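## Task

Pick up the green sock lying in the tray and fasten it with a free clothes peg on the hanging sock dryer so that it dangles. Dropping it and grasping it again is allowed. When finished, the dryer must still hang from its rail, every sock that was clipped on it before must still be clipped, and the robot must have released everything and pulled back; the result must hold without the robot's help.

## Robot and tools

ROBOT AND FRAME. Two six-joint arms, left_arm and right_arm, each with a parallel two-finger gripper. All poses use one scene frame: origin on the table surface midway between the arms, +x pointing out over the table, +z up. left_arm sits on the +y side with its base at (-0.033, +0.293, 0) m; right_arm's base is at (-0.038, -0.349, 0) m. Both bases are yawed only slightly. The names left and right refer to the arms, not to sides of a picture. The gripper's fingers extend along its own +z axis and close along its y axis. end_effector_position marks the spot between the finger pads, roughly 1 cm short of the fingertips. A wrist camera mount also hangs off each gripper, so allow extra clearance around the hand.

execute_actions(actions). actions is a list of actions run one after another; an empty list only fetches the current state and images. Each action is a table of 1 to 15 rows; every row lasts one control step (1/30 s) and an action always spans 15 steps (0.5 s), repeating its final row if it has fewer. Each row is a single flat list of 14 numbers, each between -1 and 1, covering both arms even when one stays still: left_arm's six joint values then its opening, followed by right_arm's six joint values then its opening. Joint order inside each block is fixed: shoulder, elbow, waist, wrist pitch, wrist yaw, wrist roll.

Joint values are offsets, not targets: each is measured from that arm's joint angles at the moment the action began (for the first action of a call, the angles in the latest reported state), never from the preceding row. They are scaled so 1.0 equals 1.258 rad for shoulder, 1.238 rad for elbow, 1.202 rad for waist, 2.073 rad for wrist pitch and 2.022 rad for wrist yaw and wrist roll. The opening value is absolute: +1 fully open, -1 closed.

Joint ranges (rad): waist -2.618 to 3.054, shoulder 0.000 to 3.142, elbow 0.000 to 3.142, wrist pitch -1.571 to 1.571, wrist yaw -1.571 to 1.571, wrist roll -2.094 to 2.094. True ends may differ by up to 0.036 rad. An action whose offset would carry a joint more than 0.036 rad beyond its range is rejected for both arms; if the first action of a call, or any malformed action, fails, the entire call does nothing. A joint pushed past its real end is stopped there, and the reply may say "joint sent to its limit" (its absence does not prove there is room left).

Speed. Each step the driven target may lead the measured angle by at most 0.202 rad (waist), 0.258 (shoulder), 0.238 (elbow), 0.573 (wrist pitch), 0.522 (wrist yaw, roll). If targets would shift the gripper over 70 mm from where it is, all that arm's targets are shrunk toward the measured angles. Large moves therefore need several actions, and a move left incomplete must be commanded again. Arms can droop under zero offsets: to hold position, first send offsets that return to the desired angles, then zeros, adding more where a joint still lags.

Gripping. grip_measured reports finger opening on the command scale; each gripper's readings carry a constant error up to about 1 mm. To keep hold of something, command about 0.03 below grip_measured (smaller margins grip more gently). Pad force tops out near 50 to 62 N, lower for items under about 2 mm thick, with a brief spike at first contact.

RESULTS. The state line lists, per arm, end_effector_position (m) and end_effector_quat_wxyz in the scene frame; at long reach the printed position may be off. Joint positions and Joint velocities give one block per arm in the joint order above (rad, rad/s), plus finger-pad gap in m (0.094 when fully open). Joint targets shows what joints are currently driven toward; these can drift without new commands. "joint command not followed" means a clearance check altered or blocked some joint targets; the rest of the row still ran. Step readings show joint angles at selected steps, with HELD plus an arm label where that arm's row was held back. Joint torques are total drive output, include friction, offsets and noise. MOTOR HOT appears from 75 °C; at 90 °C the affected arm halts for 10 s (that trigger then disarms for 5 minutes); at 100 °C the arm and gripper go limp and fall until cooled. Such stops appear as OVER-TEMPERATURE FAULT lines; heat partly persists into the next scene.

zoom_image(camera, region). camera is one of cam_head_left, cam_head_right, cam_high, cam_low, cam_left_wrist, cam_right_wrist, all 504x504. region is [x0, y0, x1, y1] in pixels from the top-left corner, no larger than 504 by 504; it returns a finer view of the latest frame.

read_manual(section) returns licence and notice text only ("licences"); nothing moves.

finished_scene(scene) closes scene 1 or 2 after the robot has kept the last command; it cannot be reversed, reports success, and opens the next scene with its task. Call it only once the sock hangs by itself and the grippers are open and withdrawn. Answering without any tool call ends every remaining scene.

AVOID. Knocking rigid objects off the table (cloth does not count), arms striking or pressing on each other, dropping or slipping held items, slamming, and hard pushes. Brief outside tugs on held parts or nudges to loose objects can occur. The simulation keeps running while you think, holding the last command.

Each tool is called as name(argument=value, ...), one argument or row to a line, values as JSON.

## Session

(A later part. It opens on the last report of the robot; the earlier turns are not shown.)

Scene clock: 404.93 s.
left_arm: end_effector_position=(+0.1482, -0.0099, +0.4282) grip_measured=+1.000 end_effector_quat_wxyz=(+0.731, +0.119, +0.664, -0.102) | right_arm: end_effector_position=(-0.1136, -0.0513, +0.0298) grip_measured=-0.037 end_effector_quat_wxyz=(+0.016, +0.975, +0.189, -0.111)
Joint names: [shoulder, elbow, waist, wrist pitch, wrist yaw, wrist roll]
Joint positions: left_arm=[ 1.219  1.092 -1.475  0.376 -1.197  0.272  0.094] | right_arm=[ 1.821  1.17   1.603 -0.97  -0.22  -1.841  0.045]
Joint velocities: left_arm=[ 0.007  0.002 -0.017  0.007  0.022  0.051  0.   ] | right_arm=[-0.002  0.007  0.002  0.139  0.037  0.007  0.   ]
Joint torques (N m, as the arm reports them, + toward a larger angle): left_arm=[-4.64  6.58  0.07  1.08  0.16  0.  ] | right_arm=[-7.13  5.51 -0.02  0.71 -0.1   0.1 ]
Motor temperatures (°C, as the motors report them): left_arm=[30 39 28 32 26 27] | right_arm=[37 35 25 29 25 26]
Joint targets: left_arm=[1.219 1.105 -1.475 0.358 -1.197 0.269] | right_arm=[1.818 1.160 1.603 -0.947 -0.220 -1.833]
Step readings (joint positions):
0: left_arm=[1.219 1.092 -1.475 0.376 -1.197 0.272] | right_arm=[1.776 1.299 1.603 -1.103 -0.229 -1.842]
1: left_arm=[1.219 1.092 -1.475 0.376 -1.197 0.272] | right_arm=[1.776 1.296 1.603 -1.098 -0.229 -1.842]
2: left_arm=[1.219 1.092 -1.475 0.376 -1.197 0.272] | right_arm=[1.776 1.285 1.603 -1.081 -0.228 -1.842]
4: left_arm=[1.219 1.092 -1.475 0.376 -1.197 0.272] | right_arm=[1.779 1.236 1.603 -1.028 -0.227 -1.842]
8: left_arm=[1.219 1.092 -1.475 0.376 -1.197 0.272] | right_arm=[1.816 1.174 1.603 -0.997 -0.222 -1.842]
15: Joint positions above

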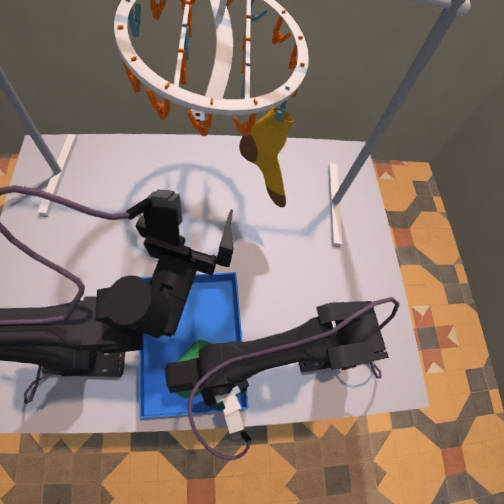

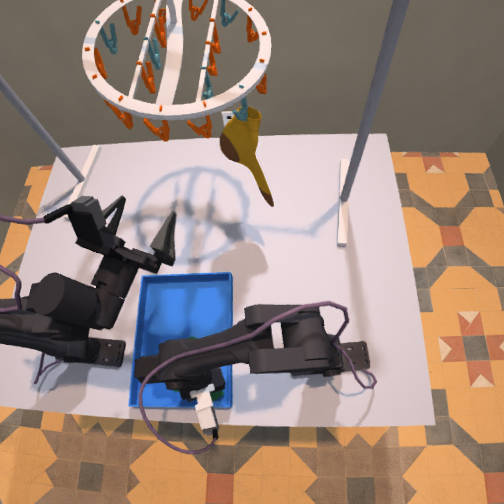

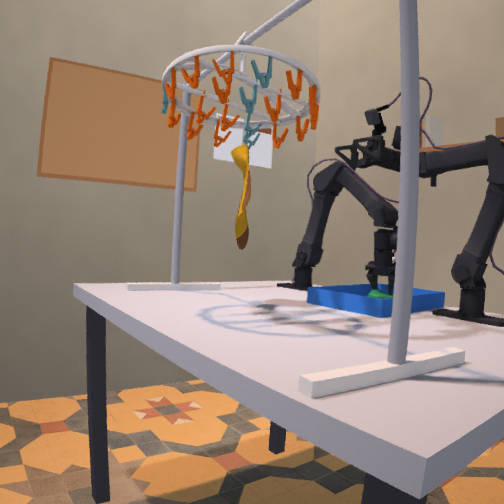

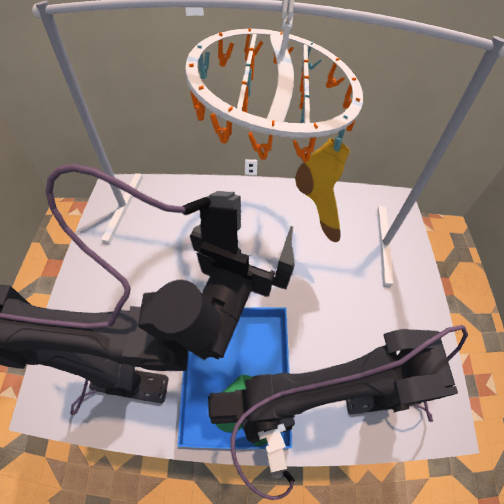

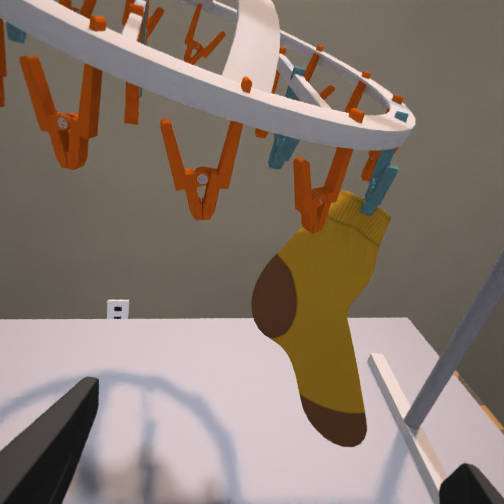

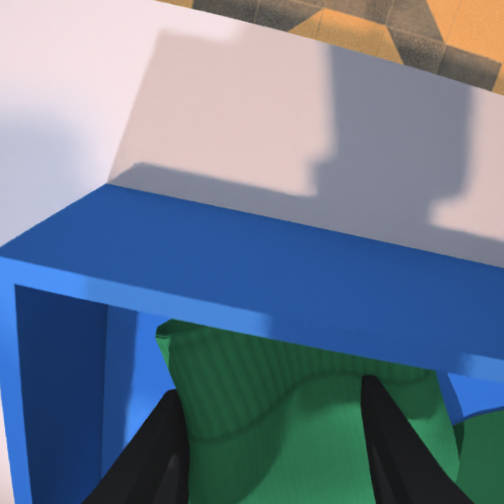

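execute_actions(
  actions=[
    [[0,0.01,0,0,0,0,1,0,-0.008,0,0.026,0,0,-0.04]],
  ],
)

Scene clock: 426.87 s.
left_arm: end_effector_position=(+0.1482, -0.0099, +0.4282) grip_measured=+1.000 end_effector_quat_wxyz=(+0.731, +0.119, +0.664, -0.102) | right_arm: end_effector_position=(-0.1146, -0.0422, +0.0295) grip_measured=-0.037 end_effector_quat_wxyz=(-0.002, +0.975, +0.191, -0.110)
Joint names: [shoulder, elbow, waist, wrist pitch, wrist yaw, wrist roll]
Joint positions: left_arm=[ 1.219  1.092 -1.475  0.376 -1.197  0.272  0.094] | right_arm=[ 1.821  1.17   1.603 -0.932 -0.22  -1.841  0.045]
Joint velocities: left_arm=[-0.002  0.012  0.002  0.022  0.007  0.022  0.   ] | right_arm=[-0.002 -0.017 -0.017 -0.022 -0.007 -0.022  0.   ]
Joint torques (N m, as the arm reports them, + toward a larger angle): left_arm=[-4.64  6.62  0.09  1.27  0.17  0.03] | right_arm=[-7.09  5.51  0.01  0.82 -0.08  0.  ]
Motor temperatures (°C, as the motors report them): left_arm=[29 40 28 32 26 27] | right_arm=[37 34 25 29 25 26]
Joint targets: left_arm=[1.219 1.105 -1.475 0.376 -1.197 0.272] | right_arm=[1.821 1.160 1.603 -0.916 -0.220 -1.841]
Step readings (joint positions):
0: left_arm=[1.219 1.092 -1.475 0.376 -1.197 0.272] | right_arm=[1.821 1.170 1.603 -0.963 -0.220 -1.841]
1: left_arm=[1.219 1.092 -1.475 0.376 -1.197 0.272] | right_arm=[1.821 1.170 1.603 -0.960 -0.220 -1.841]
2: left_arm=[1.219 1.092 -1.475 0.376 -1.197 0.272] | right_arm=[1.821 1.170 1.603 -0.955 -0.220 -1.841]
4: left_arm=[1.219 1.092 -1.475 0.376 -1.197 0.272] | right_arm=[1.821 1.170 1.603 -0.946 -0.220 -1.841]
8: left_arm=[1.219 1.092 -1.475 0.376 -1.197 0.272] | right_arm=[1.821 1.170 1.603 -0.937 -0.220 -1.841]
15: Joint positions above

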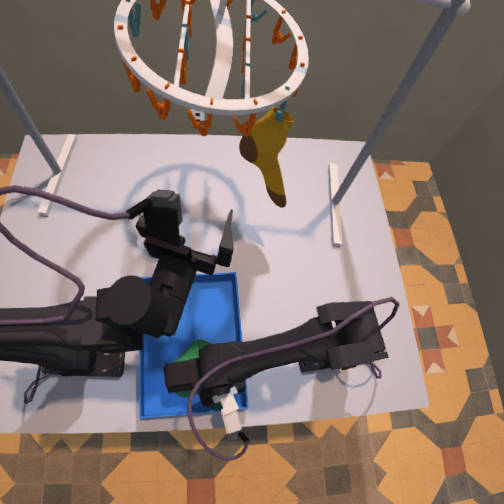

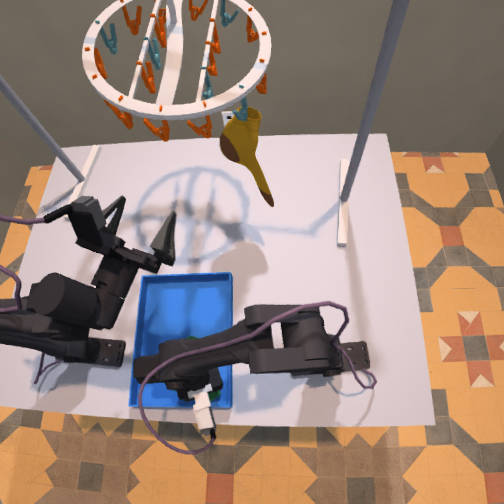

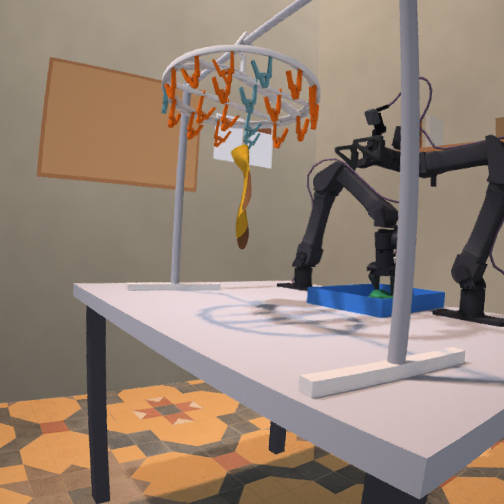

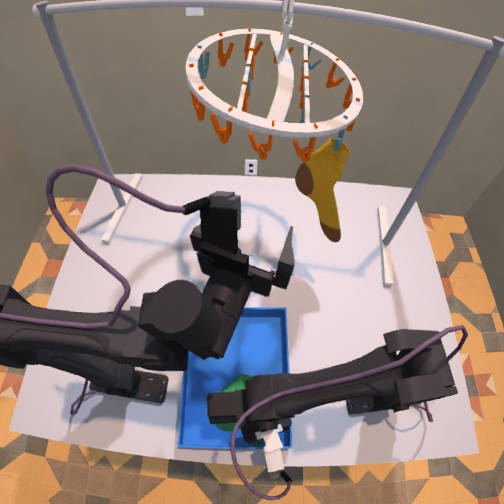

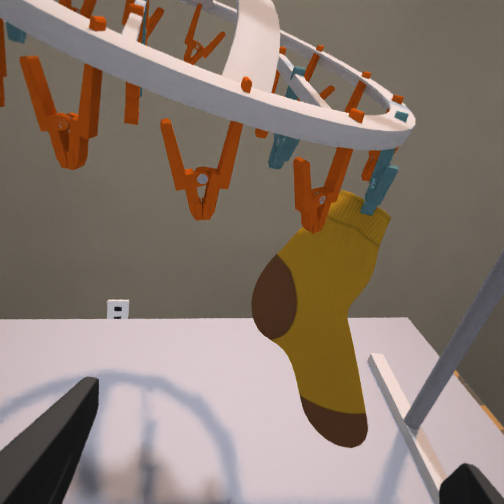

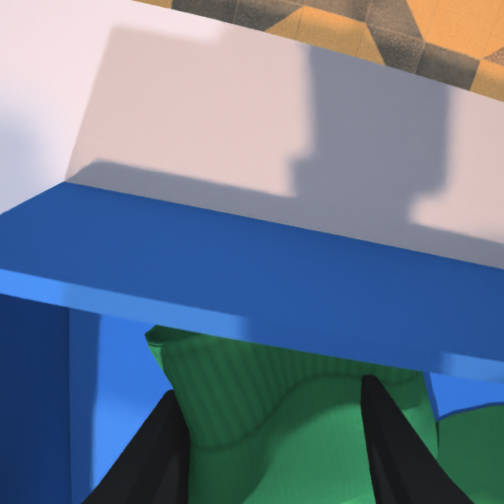

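execute_actions(
  actions=[
    [[0,0.01,0,0,0,0,1,0,-0.043,0,0.016,0,0,-0.04],[0,0.01,0,0,0,0,1,0,-0.043,0,0.016,0,0,-0.04],[0,0.01,0,0,0,0,1,0,-0.043,0,0.016,0,0,-0.04],[0,0.01,0,0,0,0,1,0,-0.043,0,0.016,0,0,-0.04],[0,0.01,0,0,0,0,1,0,-0.043,0,0.016,0,0,-0.04],[0,0.01,0,0,0,0,1,0,-0.043,0,0.016,0,0,-0.04],[0,0.01,0,0,0,0,1,0,-0.043,0,0.016,0,0,-0.04],[0,0.01,0,0,0,0,1,0,-0.043,0,0.016,0,0,-0.04],[0,0.01,0,0,0,0,1,0,-0.043,0,0.016,0,0,-0.25],[0,0.01,0,0,0,0,1,0,-0.043,0,0.016,0,0,-0.45],[0,0.01,0,0,0,0,1,0,-0.043,0,0.016,0,0,-0.65],[0,0.01,0,0,0,0,1,0,-0.043,0,0.016,0,0,-0.85],[0,0.01,0,0,0,0,1,0,-0.043,0,0.016,0,0,-1]],
  ],
)

Scene clock: 441.40 s.
left_arm: end_effector_position=(+0.1482, -0.0099, +0.4282) grip_measured=+1.000 end_effector_quat_wxyz=(+0.731, +0.119, +0.664, -0.102) | right_arm: end_effector_position=(-0.1142, -0.0462, +0.0224) grip_measured=-0.963 end_effector_quat_wxyz=(-0.001, +0.975, +0.191, -0.110)
Joint names: [shoulder, elbow, waist, wrist pitch, wrist yaw, wrist roll]
Joint positions: left_arm=[ 1.219  1.092 -1.475  0.376 -1.197  0.272  0.094] | right_arm=[ 1.821  1.139  1.603 -0.904 -0.22  -1.841  0.002]
Joint velocities: left_arm=[-0.017 -0.032 -0.017  0.022 -0.022 -0.022  0.   ] | right_arm=[-0.012  0.002 -0.012 -0.051 -0.022  0.007  0.   ]
Joint torques (N m, as the arm reports them, + toward a larger angle): left_arm=[-4.6   6.62  0.08  1.26  0.17  0.02] | right_arm=[-6.98  4.73 -0.05  0.66 -0.09 -0.03]
Motor temperatures (°C, as the motors report them): left_arm=[29 40 28 32 26 27] | right_arm=[37 33 25 29 25 26]
Joint targets: left_arm=[1.219 1.105 -1.475 0.376 -1.197 0.272] | right_arm=[1.821 1.117 1.603 -0.899 -0.220 -1.841]
Step readings (joint positions):
0: left_arm=[1.219 1.092 -1.475 0.376 -1.197 0.272] | right_arm=[1.821 1.170 1.603 -0.932 -0.220 -1.841]
1: left_arm=[1.219 1.092 -1.475 0.376 -1.197 0.272] | right_arm=[1.821 1.167 1.603 -0.928 -0.220 -1.841]
2: left_arm=[1.219 1.092 -1.475 0.376 -1.197 0.272] | right_arm=[1.821 1.161 1.603 -0.922 -0.220 -1.841]
4: left_arm=[1.219 1.092 -1.475 0.376 -1.197 0.272] | right_arm=[1.821 1.146 1.603 -0.917 -0.220 -1.841]
8: left_arm=[1.219 1.092 -1.475 0.376 -1.197 0.272] | right_arm=[1.821 1.139 1.603 -0.914 -0.220 -1.841]
15: Joint positions above

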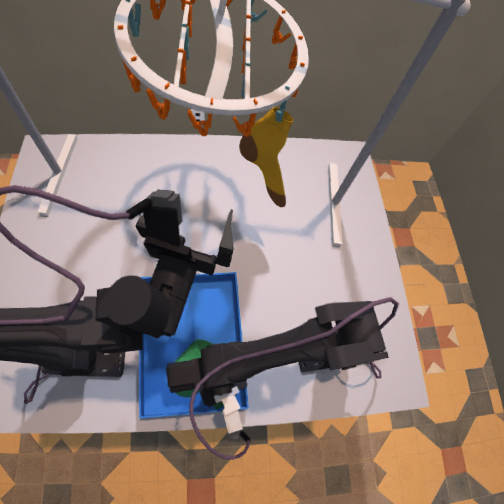

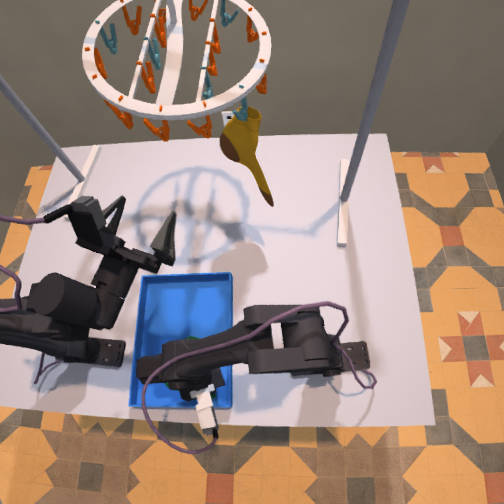

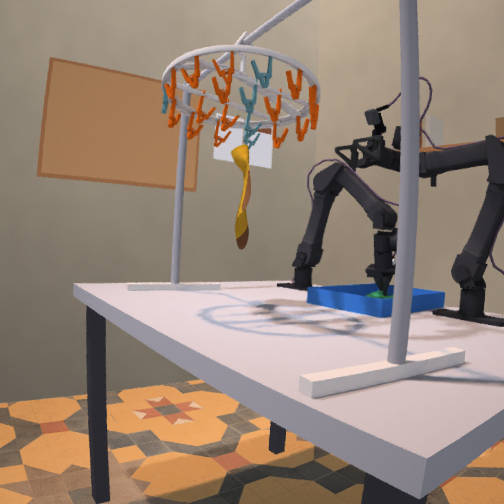

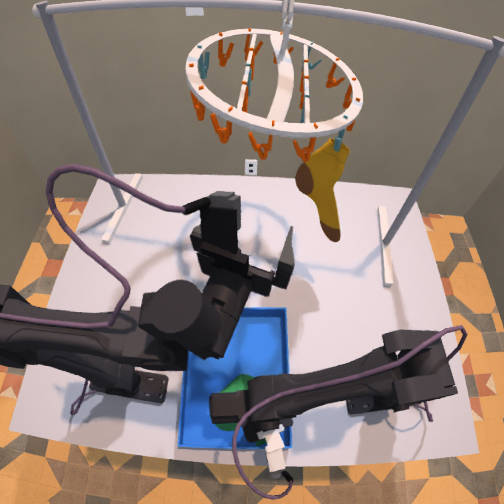

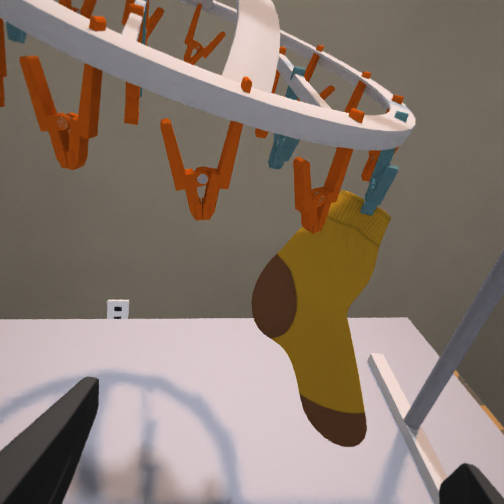

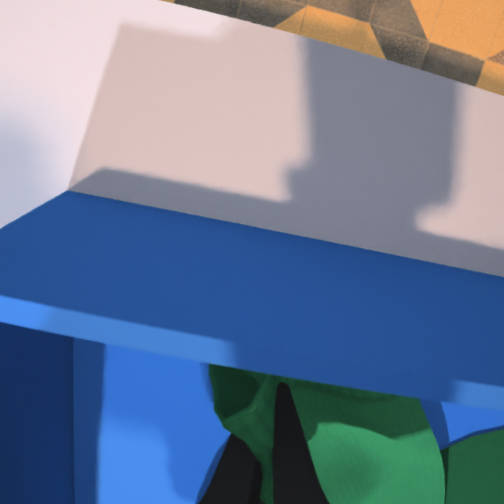

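execute_actions(
  actions=[
    [[0,0.01,0,0,0,0,1,-0.008,0.06,0,-0.024,0,0,-1],[0,0.01,0,0,0,0,1,-0.017,0.095,0,-0.049,0,0,-1],[0,0.01,0,0,0,0,1,-0.025,0.13,0,-0.073,0,0,-1],[0,0.01,0,0,0,0,1,-0.034,0.166,0,-0.098,0,0,-1],[0,0.01,0,0,0,0,1,-0.042,0.202,0,-0.122,0,0,-1],[0,0.01,0,0,0,0,1,-0.051,0.238,0,-0.146,0,0,-1],[0,0.01,0,0,0,0,1,-0.06,0.273,0,-0.171,0,0,-1],[0,0.01,0,0,0,0,1,-0.068,0.309,0,-0.195,0,0,-1]],
  ],
)

Scene clock: 456.63 s.
left_arm: end_effector_position=(+0.1482, -0.0099, +0.4282) grip_measured=+1.000 end_effector_quat_wxyz=(+0.731, +0.119, +0.664, -0.102) | right_arm: end_effector_position=(-0.1176, -0.0123, +0.1438) grip_measured=-0.963 end_effector_quat_wxyz=(-0.071, +0.972, +0.198, -0.103)
Joint names: [shoulder, elbow, waist, wrist pitch, wrist yaw, wrist roll]
Joint positions: left_arm=[ 1.219  1.092 -1.475  0.376 -1.197  0.272  0.094] | right_arm=[ 1.725  1.511  1.603 -1.231 -0.217 -1.841  0.002]
Joint velocities: left_arm=[-0.012  0.007  0.012 -0.007 -0.007  0.066  0.   ] | right_arm=[ 0.076  0.007 -0.002 -0.3    0.022  0.022 -0.001]
Joint torques (N m, as the arm reports them, + toward a larger angle): left_arm=[-4.65  6.62  0.04  1.27  0.14  0.03] | right_arm=[-6.41  7.71  0.    0.74 -0.09  0.  ]
Motor temperatures (°C, as the motors report them): left_arm=[29 40 28 32 26 27] | right_arm=[37 33 25 29 25 26]
Joint targets: left_arm=[1.219 1.105 -1.475 0.376 -1.197 0.272] | right_arm=[1.735 1.521 1.603 -1.309 -0.220 -1.841]
Step readings (joint positions):
0: left_arm=[1.219 1.092 -1.475 0.376 -1.197 0.272] | right_arm=[1.821 1.139 1.603 -0.904 -0.220 -1.841]
1: left_arm=[1.219 1.092 -1.475 0.376 -1.197 0.272] | right_arm=[1.821 1.144 1.603 -0.910 -0.220 -1.841]
2: left_arm=[1.219 1.092 -1.475 0.376 -1.197 0.272] | right_arm=[1.821 1.159 1.603 -0.925 -0.219 -1.841]
4: left_arm=[1.219 1.092 -1.475 0.376 -1.197 0.272] | right_arm=[1.821 1.222 1.603 -0.981 -0.218 -1.841]
8: left_arm=[1.219 1.092 -1.475 0.376 -1.197 0.272] | right_arm=[1.795 1.405 1.603 -1.108 -0.217 -1.841]
15: Joint positions above

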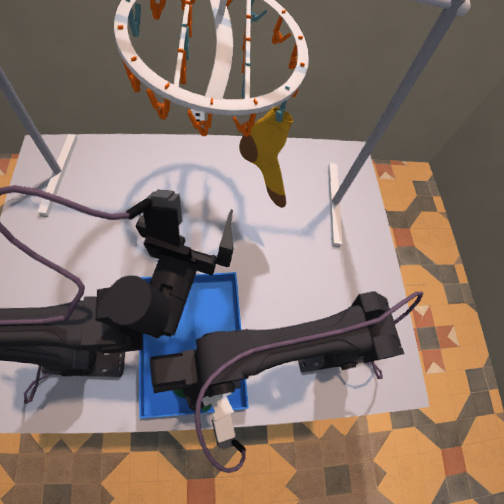

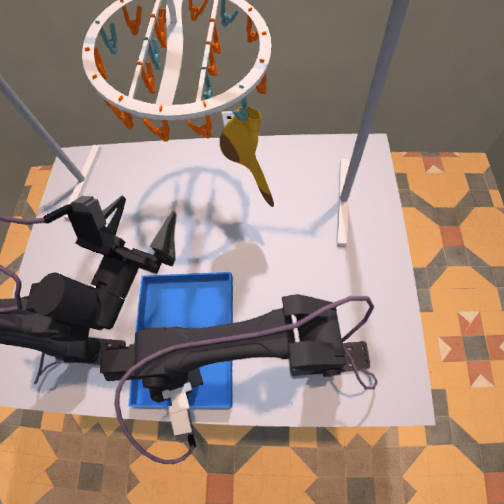

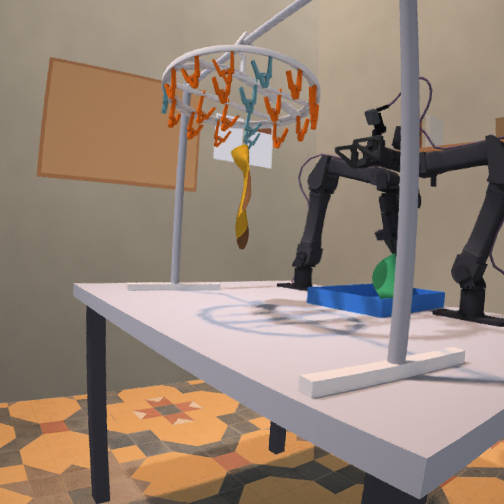

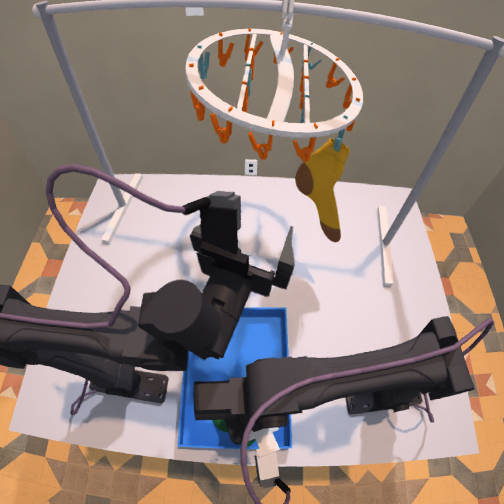

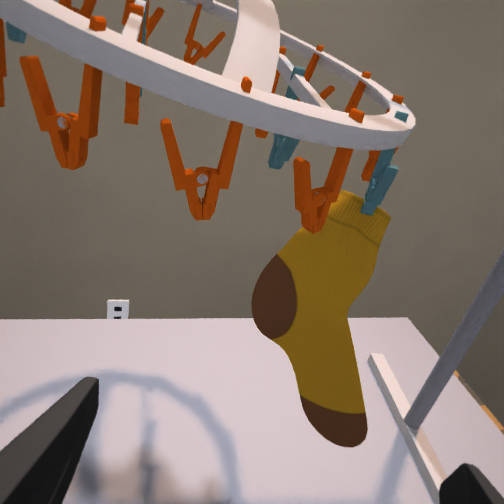

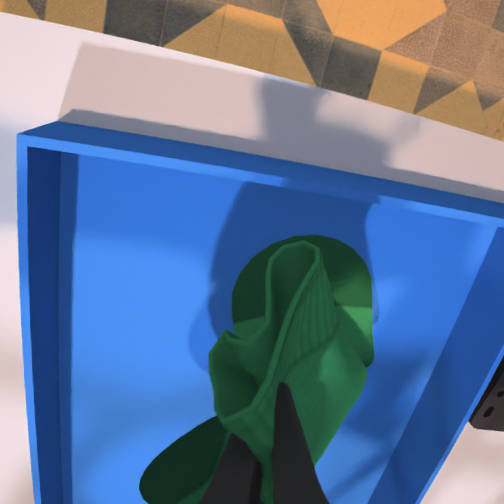

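execute_actions(
  actions=[
    [[-0.194,-0.07,0.911,-0.118,0.15,0,1,0,0,0,-0.03,0,0,-1]],
    [[0,0,0.05,0,0.55,-0.153,0.3,-0.06,0.2,-0.3,-0.1,0.107,0.5,-1]],
  ],
)

Scene clock: 577.63 s.
left_arm: end_effector_position=(+0.2819, +0.1219, +0.4512) grip_measured=+0.302 end_effector_quat_wxyz=(+0.741, +0.176, +0.614, -0.211) | right_arm: end_effector_position=(+0.0428, -0.0258, +0.2159) grip_measured=-0.963 end_effector_quat_wxyz=(-0.097, +0.898, -0.429, -0.024)
Joint names: [shoulder, elbow, waist, wrist pitch, wrist yaw, wrist roll]
Joint positions: left_arm=[ 0.975  1.007 -0.398  0.155  0.106 -0.018  0.061] | right_arm=[ 1.661  1.735  1.231 -1.445 -0.011 -0.934  0.002]
Joint velocities: left_arm=[ 0.002  0.007 -0.022 -0.022  0.564 -0.125 -0.001] | right_arm=[-0.012 -0.007  0.095 -0.198  0.022  0.608  0.   ]
Joint torques (N m, as the arm reports them, + toward a larger angle): left_arm=[-2.38  6.01 -0.31  1.73  0.07 -0.04] | right_arm=[-6.77  8.79  0.45  0.89  0.08  0.09]
Motor temperatures (°C, as the motors report them): left_arm=[29 40 28 34 26 27] | right_arm=[37 35 25 28 25 26]
Joint targets: left_arm=[0.975 1.007 -0.403 0.152 0.195 -0.037] | right_arm=[1.653 1.759 1.242 -1.488 -0.001 -0.830]
Step readings (joint positions; steps 1 to 15: 1st action; 16 to 30: 2nd action):
0: left_arm=[1.219 1.092 -1.475 0.376 -1.197 0.272] | right_arm=[1.728 1.511 1.603 -1.280 -0.217 -1.841]
1: left_arm=[1.197 1.081 -1.451 0.347 -1.144 0.271] | right_arm=[1.728 1.511 1.603 -1.280 -0.217 -1.841]
2: left_arm=[1.152 1.050 -1.396 0.295 -1.077 0.272] | right_arm=[1.728 1.511 1.603 -1.280 -0.217 -1.841]
4: left_arm=[1.057 1.009 -1.250 0.221 -1.016 0.272] | right_arm=[1.728 1.511 1.603 -1.280 -0.217 -1.841]
8: left_arm=[0.974 1.007 -0.955 0.192 -0.959 0.272] | right_arm=[1.728 1.511 1.603 -1.280 -0.217 -1.841]
15: left_arm=[0.975 1.007 -0.463 0.152 -0.917 0.272] | right_arm=[1.728 1.511 1.603 -1.280 -0.217 -1.841]
16: left_arm=[0.975 1.007 -0.418 0.151 -0.864 0.229] | right_arm=[1.728 1.525 1.593 -1.297 -0.206 -1.800]
17: left_arm=[0.975 1.007 -0.399 0.155 -0.775 0.176] | right_arm=[1.730 1.551 1.572 -1.322 -0.189 -1.742]
19: left_arm=[0.975 1.007 -0.398 0.155 -0.584 0.101] | right_arm=[1.722 1.616 1.498 -1.351 -0.151 -1.619]
23: left_arm=[0.975 1.007 -0.398 0.155 -0.204 0.023] | right_arm=[1.689 1.709 1.302 -1.383 -0.079 -1.297]
30: Joint positions above

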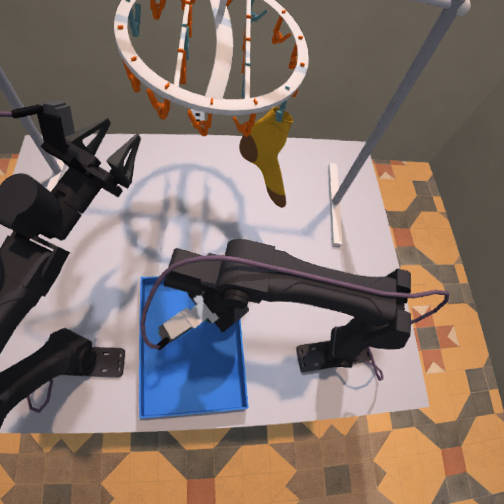

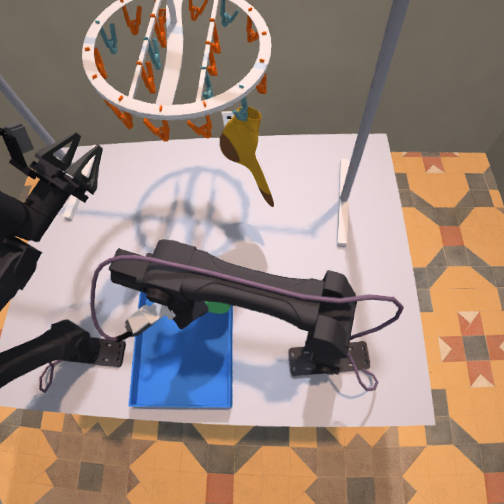

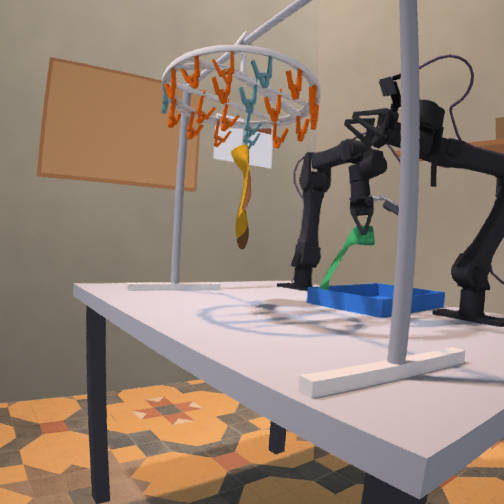

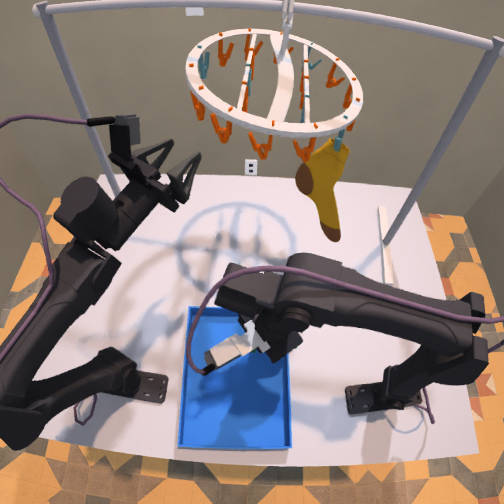

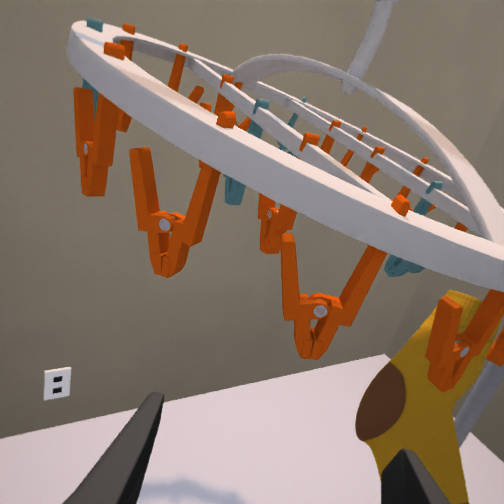

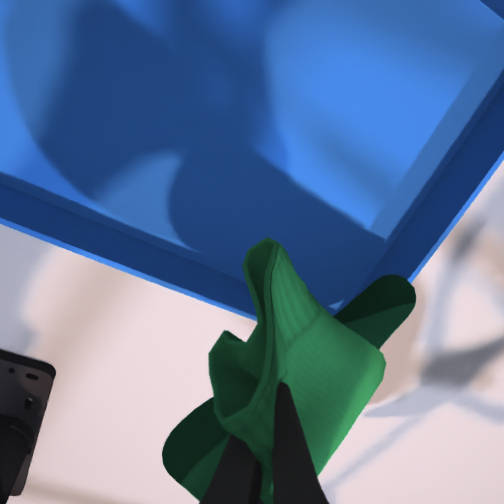

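execute_actions(
  actions=[
    [[0.01,0.02,0,0,0.056,-0.01,0.3,-0.007,-0.05,-0.05,0.1,0.02,0.1,-1],[0.02,0.04,-0.01,0,0.056,-0.01,0.3,-0.014,-0.1,-0.1,0.2,0.04,0.2,-1],[0.03,0.05,-0.015,0,0.056,-0.01,0.3,-0.022,-0.15,-0.15,0.3,0.05,0.3,-1],[0.04,0.06,-0.02,0,0.056,-0.01,0.3,-0.029,-0.2,-0.2,0.4,0.06,0.34,-1],[0.05,0.07,-0.025,-0.006,0.056,-0.01,0.3,-0.036,-0.25,-0.25,0.5,0.07,0.34,-1],[0.06,0.08,-0.031,-0.006,0.056,-0.01,0.3,-0.043,-0.3,-0.29,0.6,0.08,0.34,-1],[0.07,0.09,-0.031,-0.006,0.056,-0.01,0.3,-0.05,-0.35,-0.29,0.673,0.09,0.34,-1],[0.076,0.097,-0.031,-0.006,0.056,-0.01,0.3,-0.058,-0.4,-0.29,0.673,0.1,0.34,-1],[0.076,0.097,-0.031,-0.006,0.056,-0.01,0.3,-0.065,-0.45,-0.29,0.673,0.1,0.34,-1],[0.076,0.097,-0.031,-0.006,0.056,-0.01,0.3,-0.072,-0.5,-0.29,0.673,0.1,0.34,-1]],
  ],
)

Scene clock: 672.47 s.
left_arm: end_effector_position=(+0.2850, +0.0902, +0.4629) grip_measured=+0.302 end_effector_quat_wxyz=(+0.725, +0.217, +0.602, -0.255) | right_arm: end_effector_position=(+0.2408, -0.0055, +0.1370) grip_measured=-0.963 end_effector_quat_wxyz=(+0.371, -0.519, +0.769, +0.044)
Joint names: [shoulder, elbow, waist, wrist pitch, wrist yaw, wrist roll]
Joint positions: left_arm=[ 1.065  1.098 -0.424  0.153  0.207 -0.031  0.061] | right_arm=[ 1.609  1.106  0.867 -0.318  0.167 -0.3    0.002]
Joint velocities: left_arm=[ 0.012 -0.007 -0.007 -0.007  0.007  0.022  0.001] | right_arm=[-0.002 -0.012  0.076  1.297  0.037  0.315  0.   ]
Joint torques (N m, as the arm reports them, + toward a larger angle): left_arm=[-2.75  7.86 -0.89  1.63  0.12 -0.05] | right_arm=[-9.36  8.5   0.78  2.43  0.21  0.1 ]
Motor temperatures (°C, as the motors report them): left_arm=[27 39 28 37 26 27] | right_arm=[37 36 25 28 25 26]
Joint targets: left_arm=[1.070 1.127 -0.435 0.143 0.220 -0.039] | right_arm=[1.571 1.115 0.882 -0.050 0.191 -0.246]
Step readings (joint positions):
0: left_arm=[0.975 1.007 -0.398 0.155 0.182 -0.030] | right_arm=[1.661 1.735 1.235 -1.465 -0.008 -0.839]
1: left_arm=[0.975 1.007 -0.398 0.155 0.185 -0.030] | right_arm=[1.660 1.727 1.230 -1.447 -0.007 -0.826]
2: left_arm=[0.976 1.009 -0.398 0.155 0.190 -0.031] | right_arm=[1.653 1.705 1.214 -1.391 -0.005 -0.783]
4: left_arm=[0.991 1.028 -0.402 0.155 0.196 -0.031] | right_arm=[1.646 1.641 1.148 -1.238 0.009 -0.663]
8: left_arm=[1.040 1.082 -0.421 0.155 0.203 -0.031] | right_arm=[1.635 1.440 0.970 -0.895 0.069 -0.472]
15: Joint positions above

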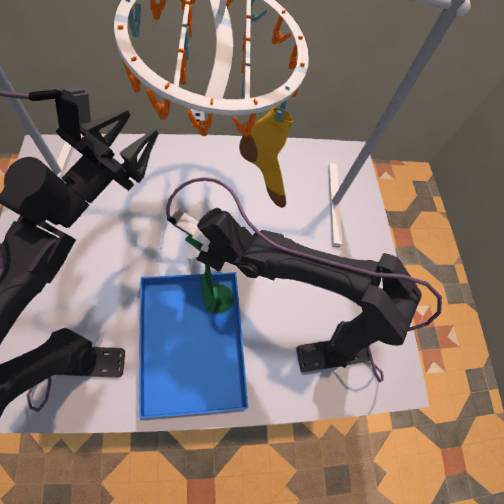

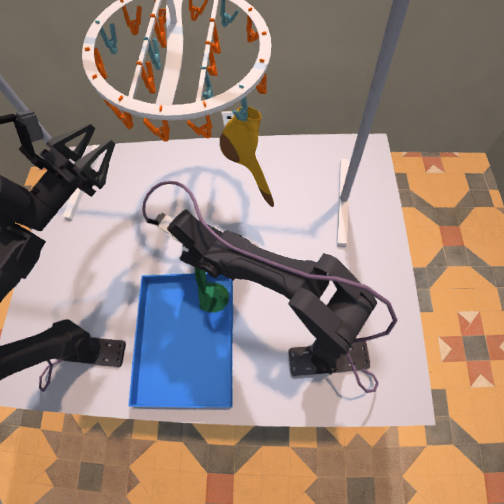

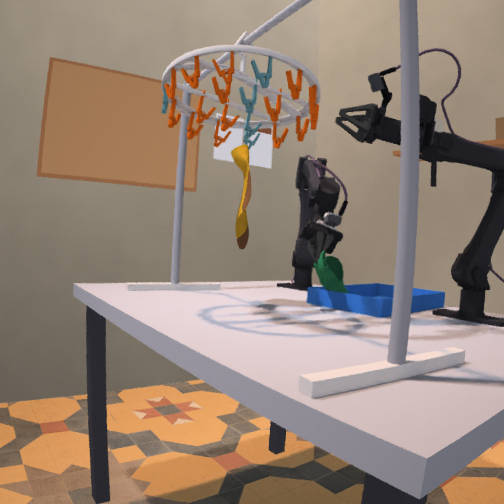

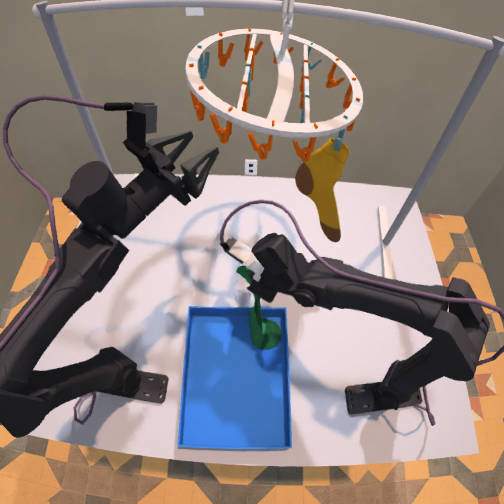

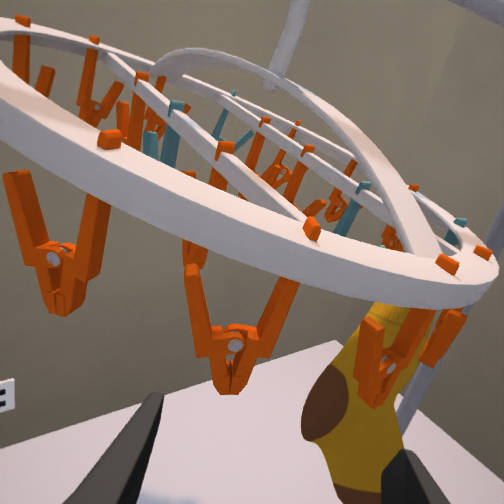

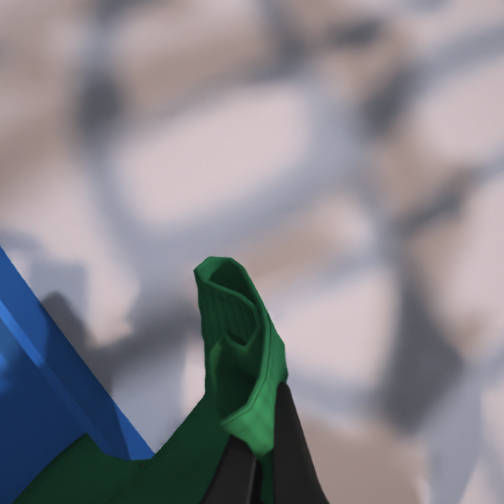

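execute_actions(
  actions=[
    [[0.01,0.01,0,0,0,0,0.3,0,0,0,0.15,0.02,0.026,-1],[0.02,0.02,0.005,0.005,0,0,0.3,0,-0.01,0,0.25,0.04,0.026,-1],[0.03,0.03,0.01,0.01,0,0,0.3,0.02,-0.02,0.01,0.35,0.06,0.026,-1],[0.04,0.04,0.015,0.015,0,0,0.3,0.04,-0.03,0.02,0.45,0.08,0.026,-1],[0.05,0.045,0.015,0.022,0,0,0.3,0.06,-0.04,0.02,0.55,0.1,0.026,-1],[0.06,0.052,0.015,0.022,0,0,0.3,0.08,-0.05,0.02,0.65,0.115,0.026,-1],[0.07,0.052,0.015,0.022,0,0,0.3,0.1,-0.06,0.02,0.75,0.115,0.026,-1],[0.079,0.052,0.015,0.022,0,0,0.3,0.12,-0.07,0.02,0.828,0.115,0.026,-1],[0.079,0.052,0.015,0.022,0,0,0.3,0.14,-0.07,0.02,0.828,0.115,0.026,-1],[0.079,0.052,0.015,0.022,0,0,0.3,0.16,-0.07,0.02,0.828,0.115,0.026,-1],[0.079,0.052,0.015,0.022,0,0,0.3,0.18,-0.07,0.02,0.828,0.115,0.026,-1],[0.079,0.052,0.015,0.022,0,0,0.3,0.205,-0.07,0.02,0.828,0.115,0.026,-1]],
  ],
)

Scene clock: 723.57 s.
left_arm: end_effector_position=(+0.3115, +0.0791, +0.4535) grip_measured=+0.302 end_effector_quat_wxyz=(+0.718, +0.216, +0.612, -0.252) | right_arm: end_effector_position=(+0.3145, +0.0514, +0.3106) grip_measured=-0.963 end_effector_quat_wxyz=(+0.789, -0.202, +0.552, +0.180)
Joint names: [shoulder, elbow, waist, wrist pitch, wrist yaw, wrist roll]
Joint positions: left_arm=[ 1.165  1.137 -0.418  0.19   0.207 -0.031  0.061] | right_arm=[ 1.863  1.038  0.883  1.164  0.373 -0.255  0.002]
Joint velocities: left_arm=[-0.002 -0.007 -0.007 -0.037 -0.007  0.022  0.   ] | right_arm=[ 0.232 -0.12  -0.027  1.194  0.125 -0.007 -0.001]
Joint torques (N m, as the arm reports them, + toward a larger angle): left_arm=[-4.54  7.77  0.98  1.86 -0.04  0.03] | right_arm=[-9.3   6.17  0.85  2.39  0.05  0.08]
Motor temperatures (°C, as the motors report them): left_arm=[27 42 28 38 26 27] | right_arm=[39 36 25 35 25 26]
Joint targets: left_arm=[1.164 1.162 -0.406 0.199 0.207 -0.031] | right_arm=[1.866 1.019 0.892 1.399 0.399 -0.247]
Step readings (joint positions):
0: left_arm=[1.065 1.098 -0.424 0.153 0.207 -0.031] | right_arm=[1.589 1.106 0.875 -0.069 0.178 -0.256]
1: left_arm=[1.065 1.098 -0.424 0.153 0.207 -0.031] | right_arm=[1.590 1.106 0.875 -0.065 0.180 -0.256]
2: left_arm=[1.066 1.098 -0.424 0.154 0.207 -0.031] | right_arm=[1.593 1.104 0.875 -0.039 0.188 -0.256]
4: left_arm=[1.077 1.104 -0.423 0.160 0.207 -0.031] | right_arm=[1.614 1.093 0.876 0.115 0.223 -0.256]
8: left_arm=[1.128 1.134 -0.418 0.184 0.207 -0.031] | right_arm=[1.700 1.071 0.882 0.550 0.314 -0.256]
15: Joint positions above

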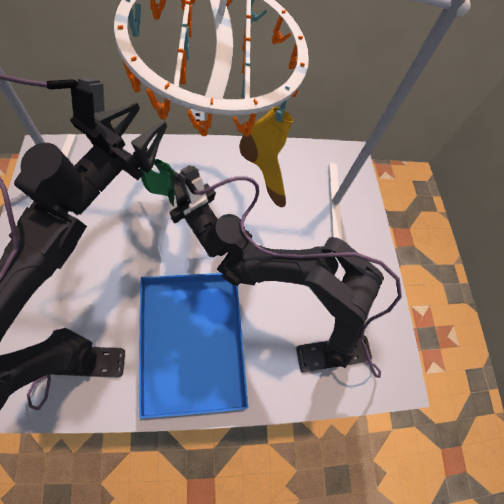

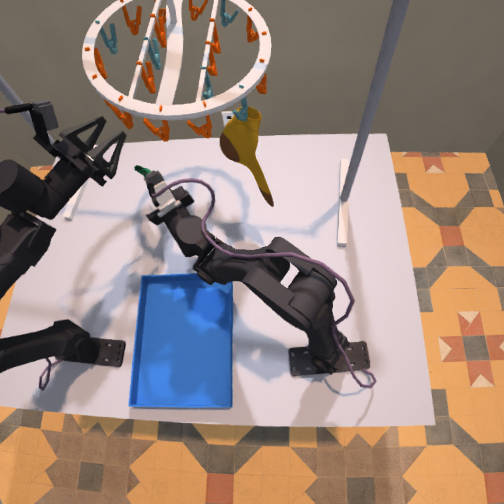

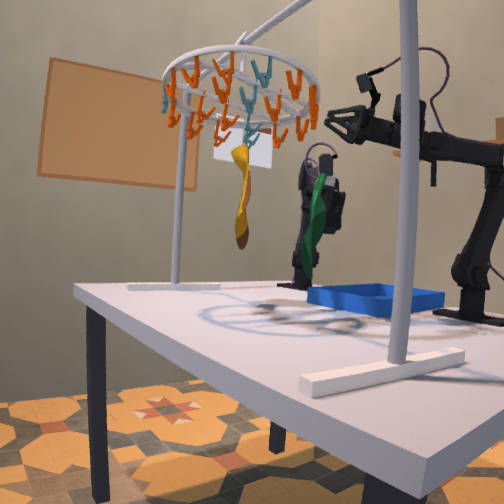

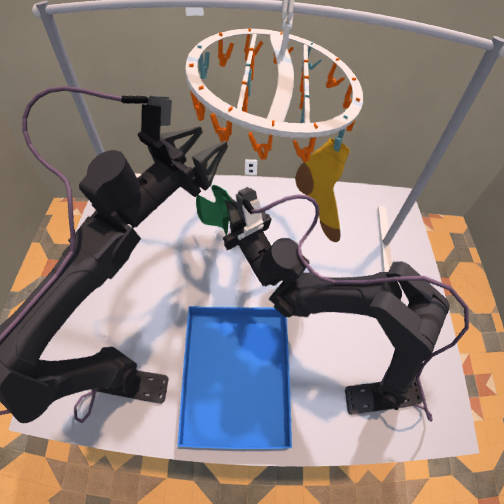

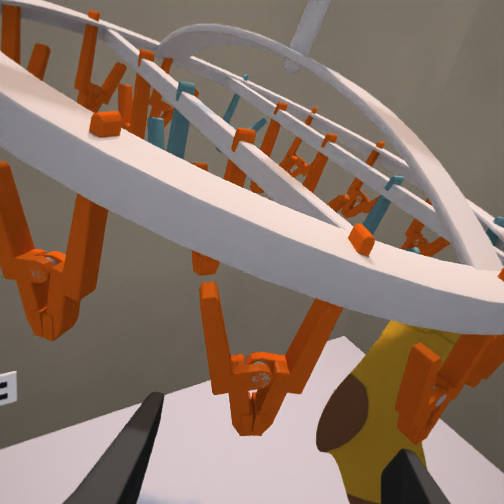

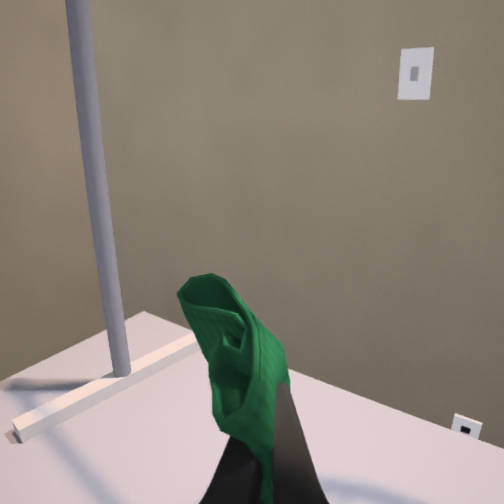

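execute_actions(
  actions=[
    [[0.01,0.04,0.01,-0.007,0,0,0.3,0,-0.012,0,0.113,0.013,0,-1],[0.02,0.06,0.018,-0.014,0,0,0.3,0,-0.012,0,0.113,0.013,0,-1],[0.028,0.08,0.024,-0.02,0,0,0.3,0,-0.012,0,0.113,0.013,0,-1]],
  ],
)

Scene clock: 735.90 s.
left_arm: end_effector_position=(+0.3179, +0.0840, +0.4730) grip_measured=+0.302 end_effector_quat_wxyz=(+0.727, +0.210, +0.606, -0.246) | right_arm: end_effector_position=(+0.3051, +0.0322, +0.3496) grip_measured=-0.963 end_effector_quat_wxyz=(+0.833, -0.139, +0.493, +0.208)
Joint names: [shoulder, elbow, waist, wrist pitch, wrist yaw, wrist roll]
Joint positions: left_arm=[ 1.192  1.21  -0.4    0.165  0.207 -0.031  0.061] | right_arm=[ 1.871  1.033  0.883  1.378  0.392 -0.255  0.002]
Joint velocities: left_arm=[-0.002 -0.007  0.002 -0.007 -0.022 -0.095  0.001] | right_arm=[ 0.002 -0.002  0.022 -0.007 -0.051  0.066 -0.001]
Joint torques (N m, as the arm reports them, + toward a larger angle): left_arm=[-3.84  7.7   0.87  1.57 -0.04  0.03] | right_arm=[-8.61  6.17  0.    1.99  0.    0.  ]
Motor temperatures (°C, as the motors report them): left_arm=[27 42 28 39 26 27] | right_arm=[39 35 25 35 25 26]
Joint targets: left_arm=[1.200 1.236 -0.389 0.148 0.207 -0.031] | right_arm=[1.864 1.023 0.883 1.399 0.399 -0.256]
Step readings (joint positions):
0: left_arm=[1.165 1.137 -0.418 0.192 0.207 -0.031] | right_arm=[1.871 1.033 0.883 1.378 0.392 -0.255]
1: left_arm=[1.165 1.139 -0.418 0.191 0.207 -0.031] | right_arm=[1.871 1.033 0.883 1.378 0.392 -0.255]
2: left_arm=[1.169 1.147 -0.417 0.184 0.207 -0.031] | right_arm=[1.871 1.033 0.883 1.378 0.392 -0.255]
4: left_arm=[1.184 1.181 -0.409 0.172 0.207 -0.031] | right_arm=[1.871 1.033 0.883 1.378 0.392 -0.255]
8: left_arm=[1.192 1.209 -0.400 0.172 0.207 -0.031] | right_arm=[1.871 1.033 0.883 1.378 0.392 -0.255]
15: Joint positions above

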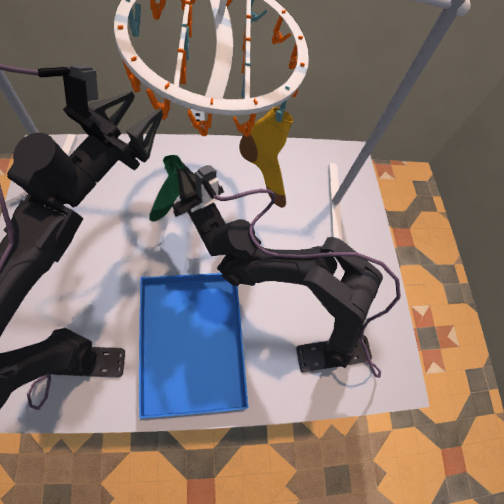

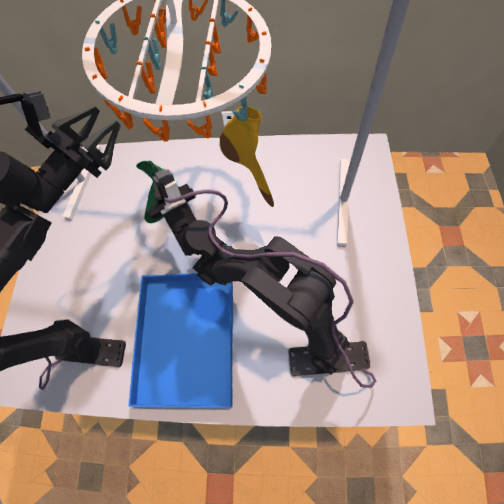

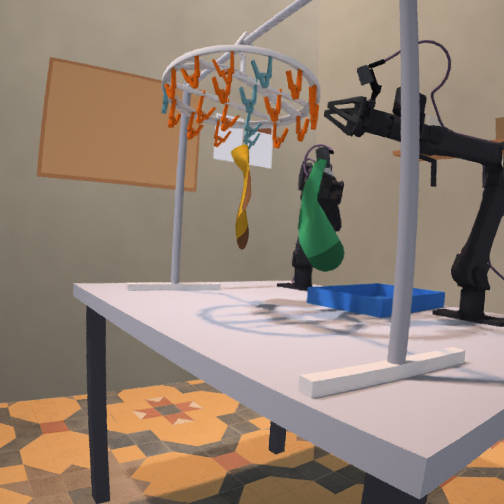

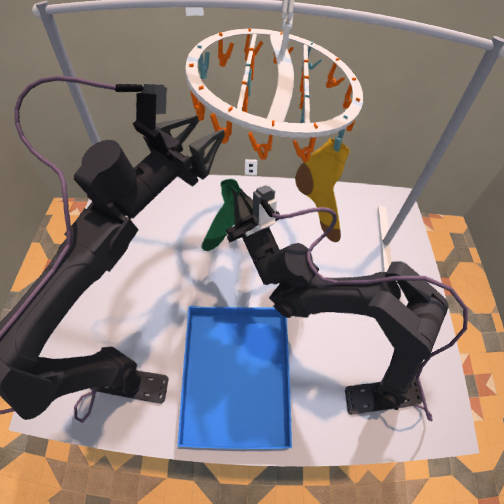

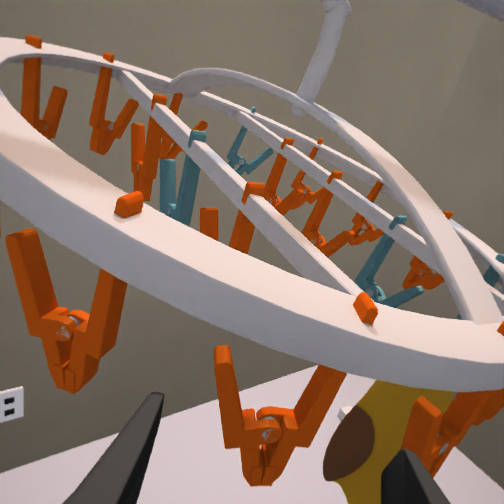

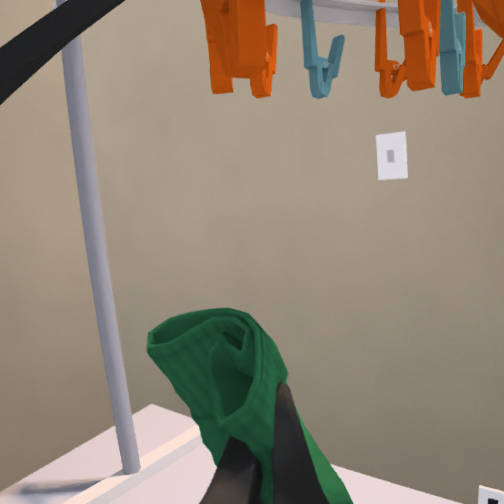

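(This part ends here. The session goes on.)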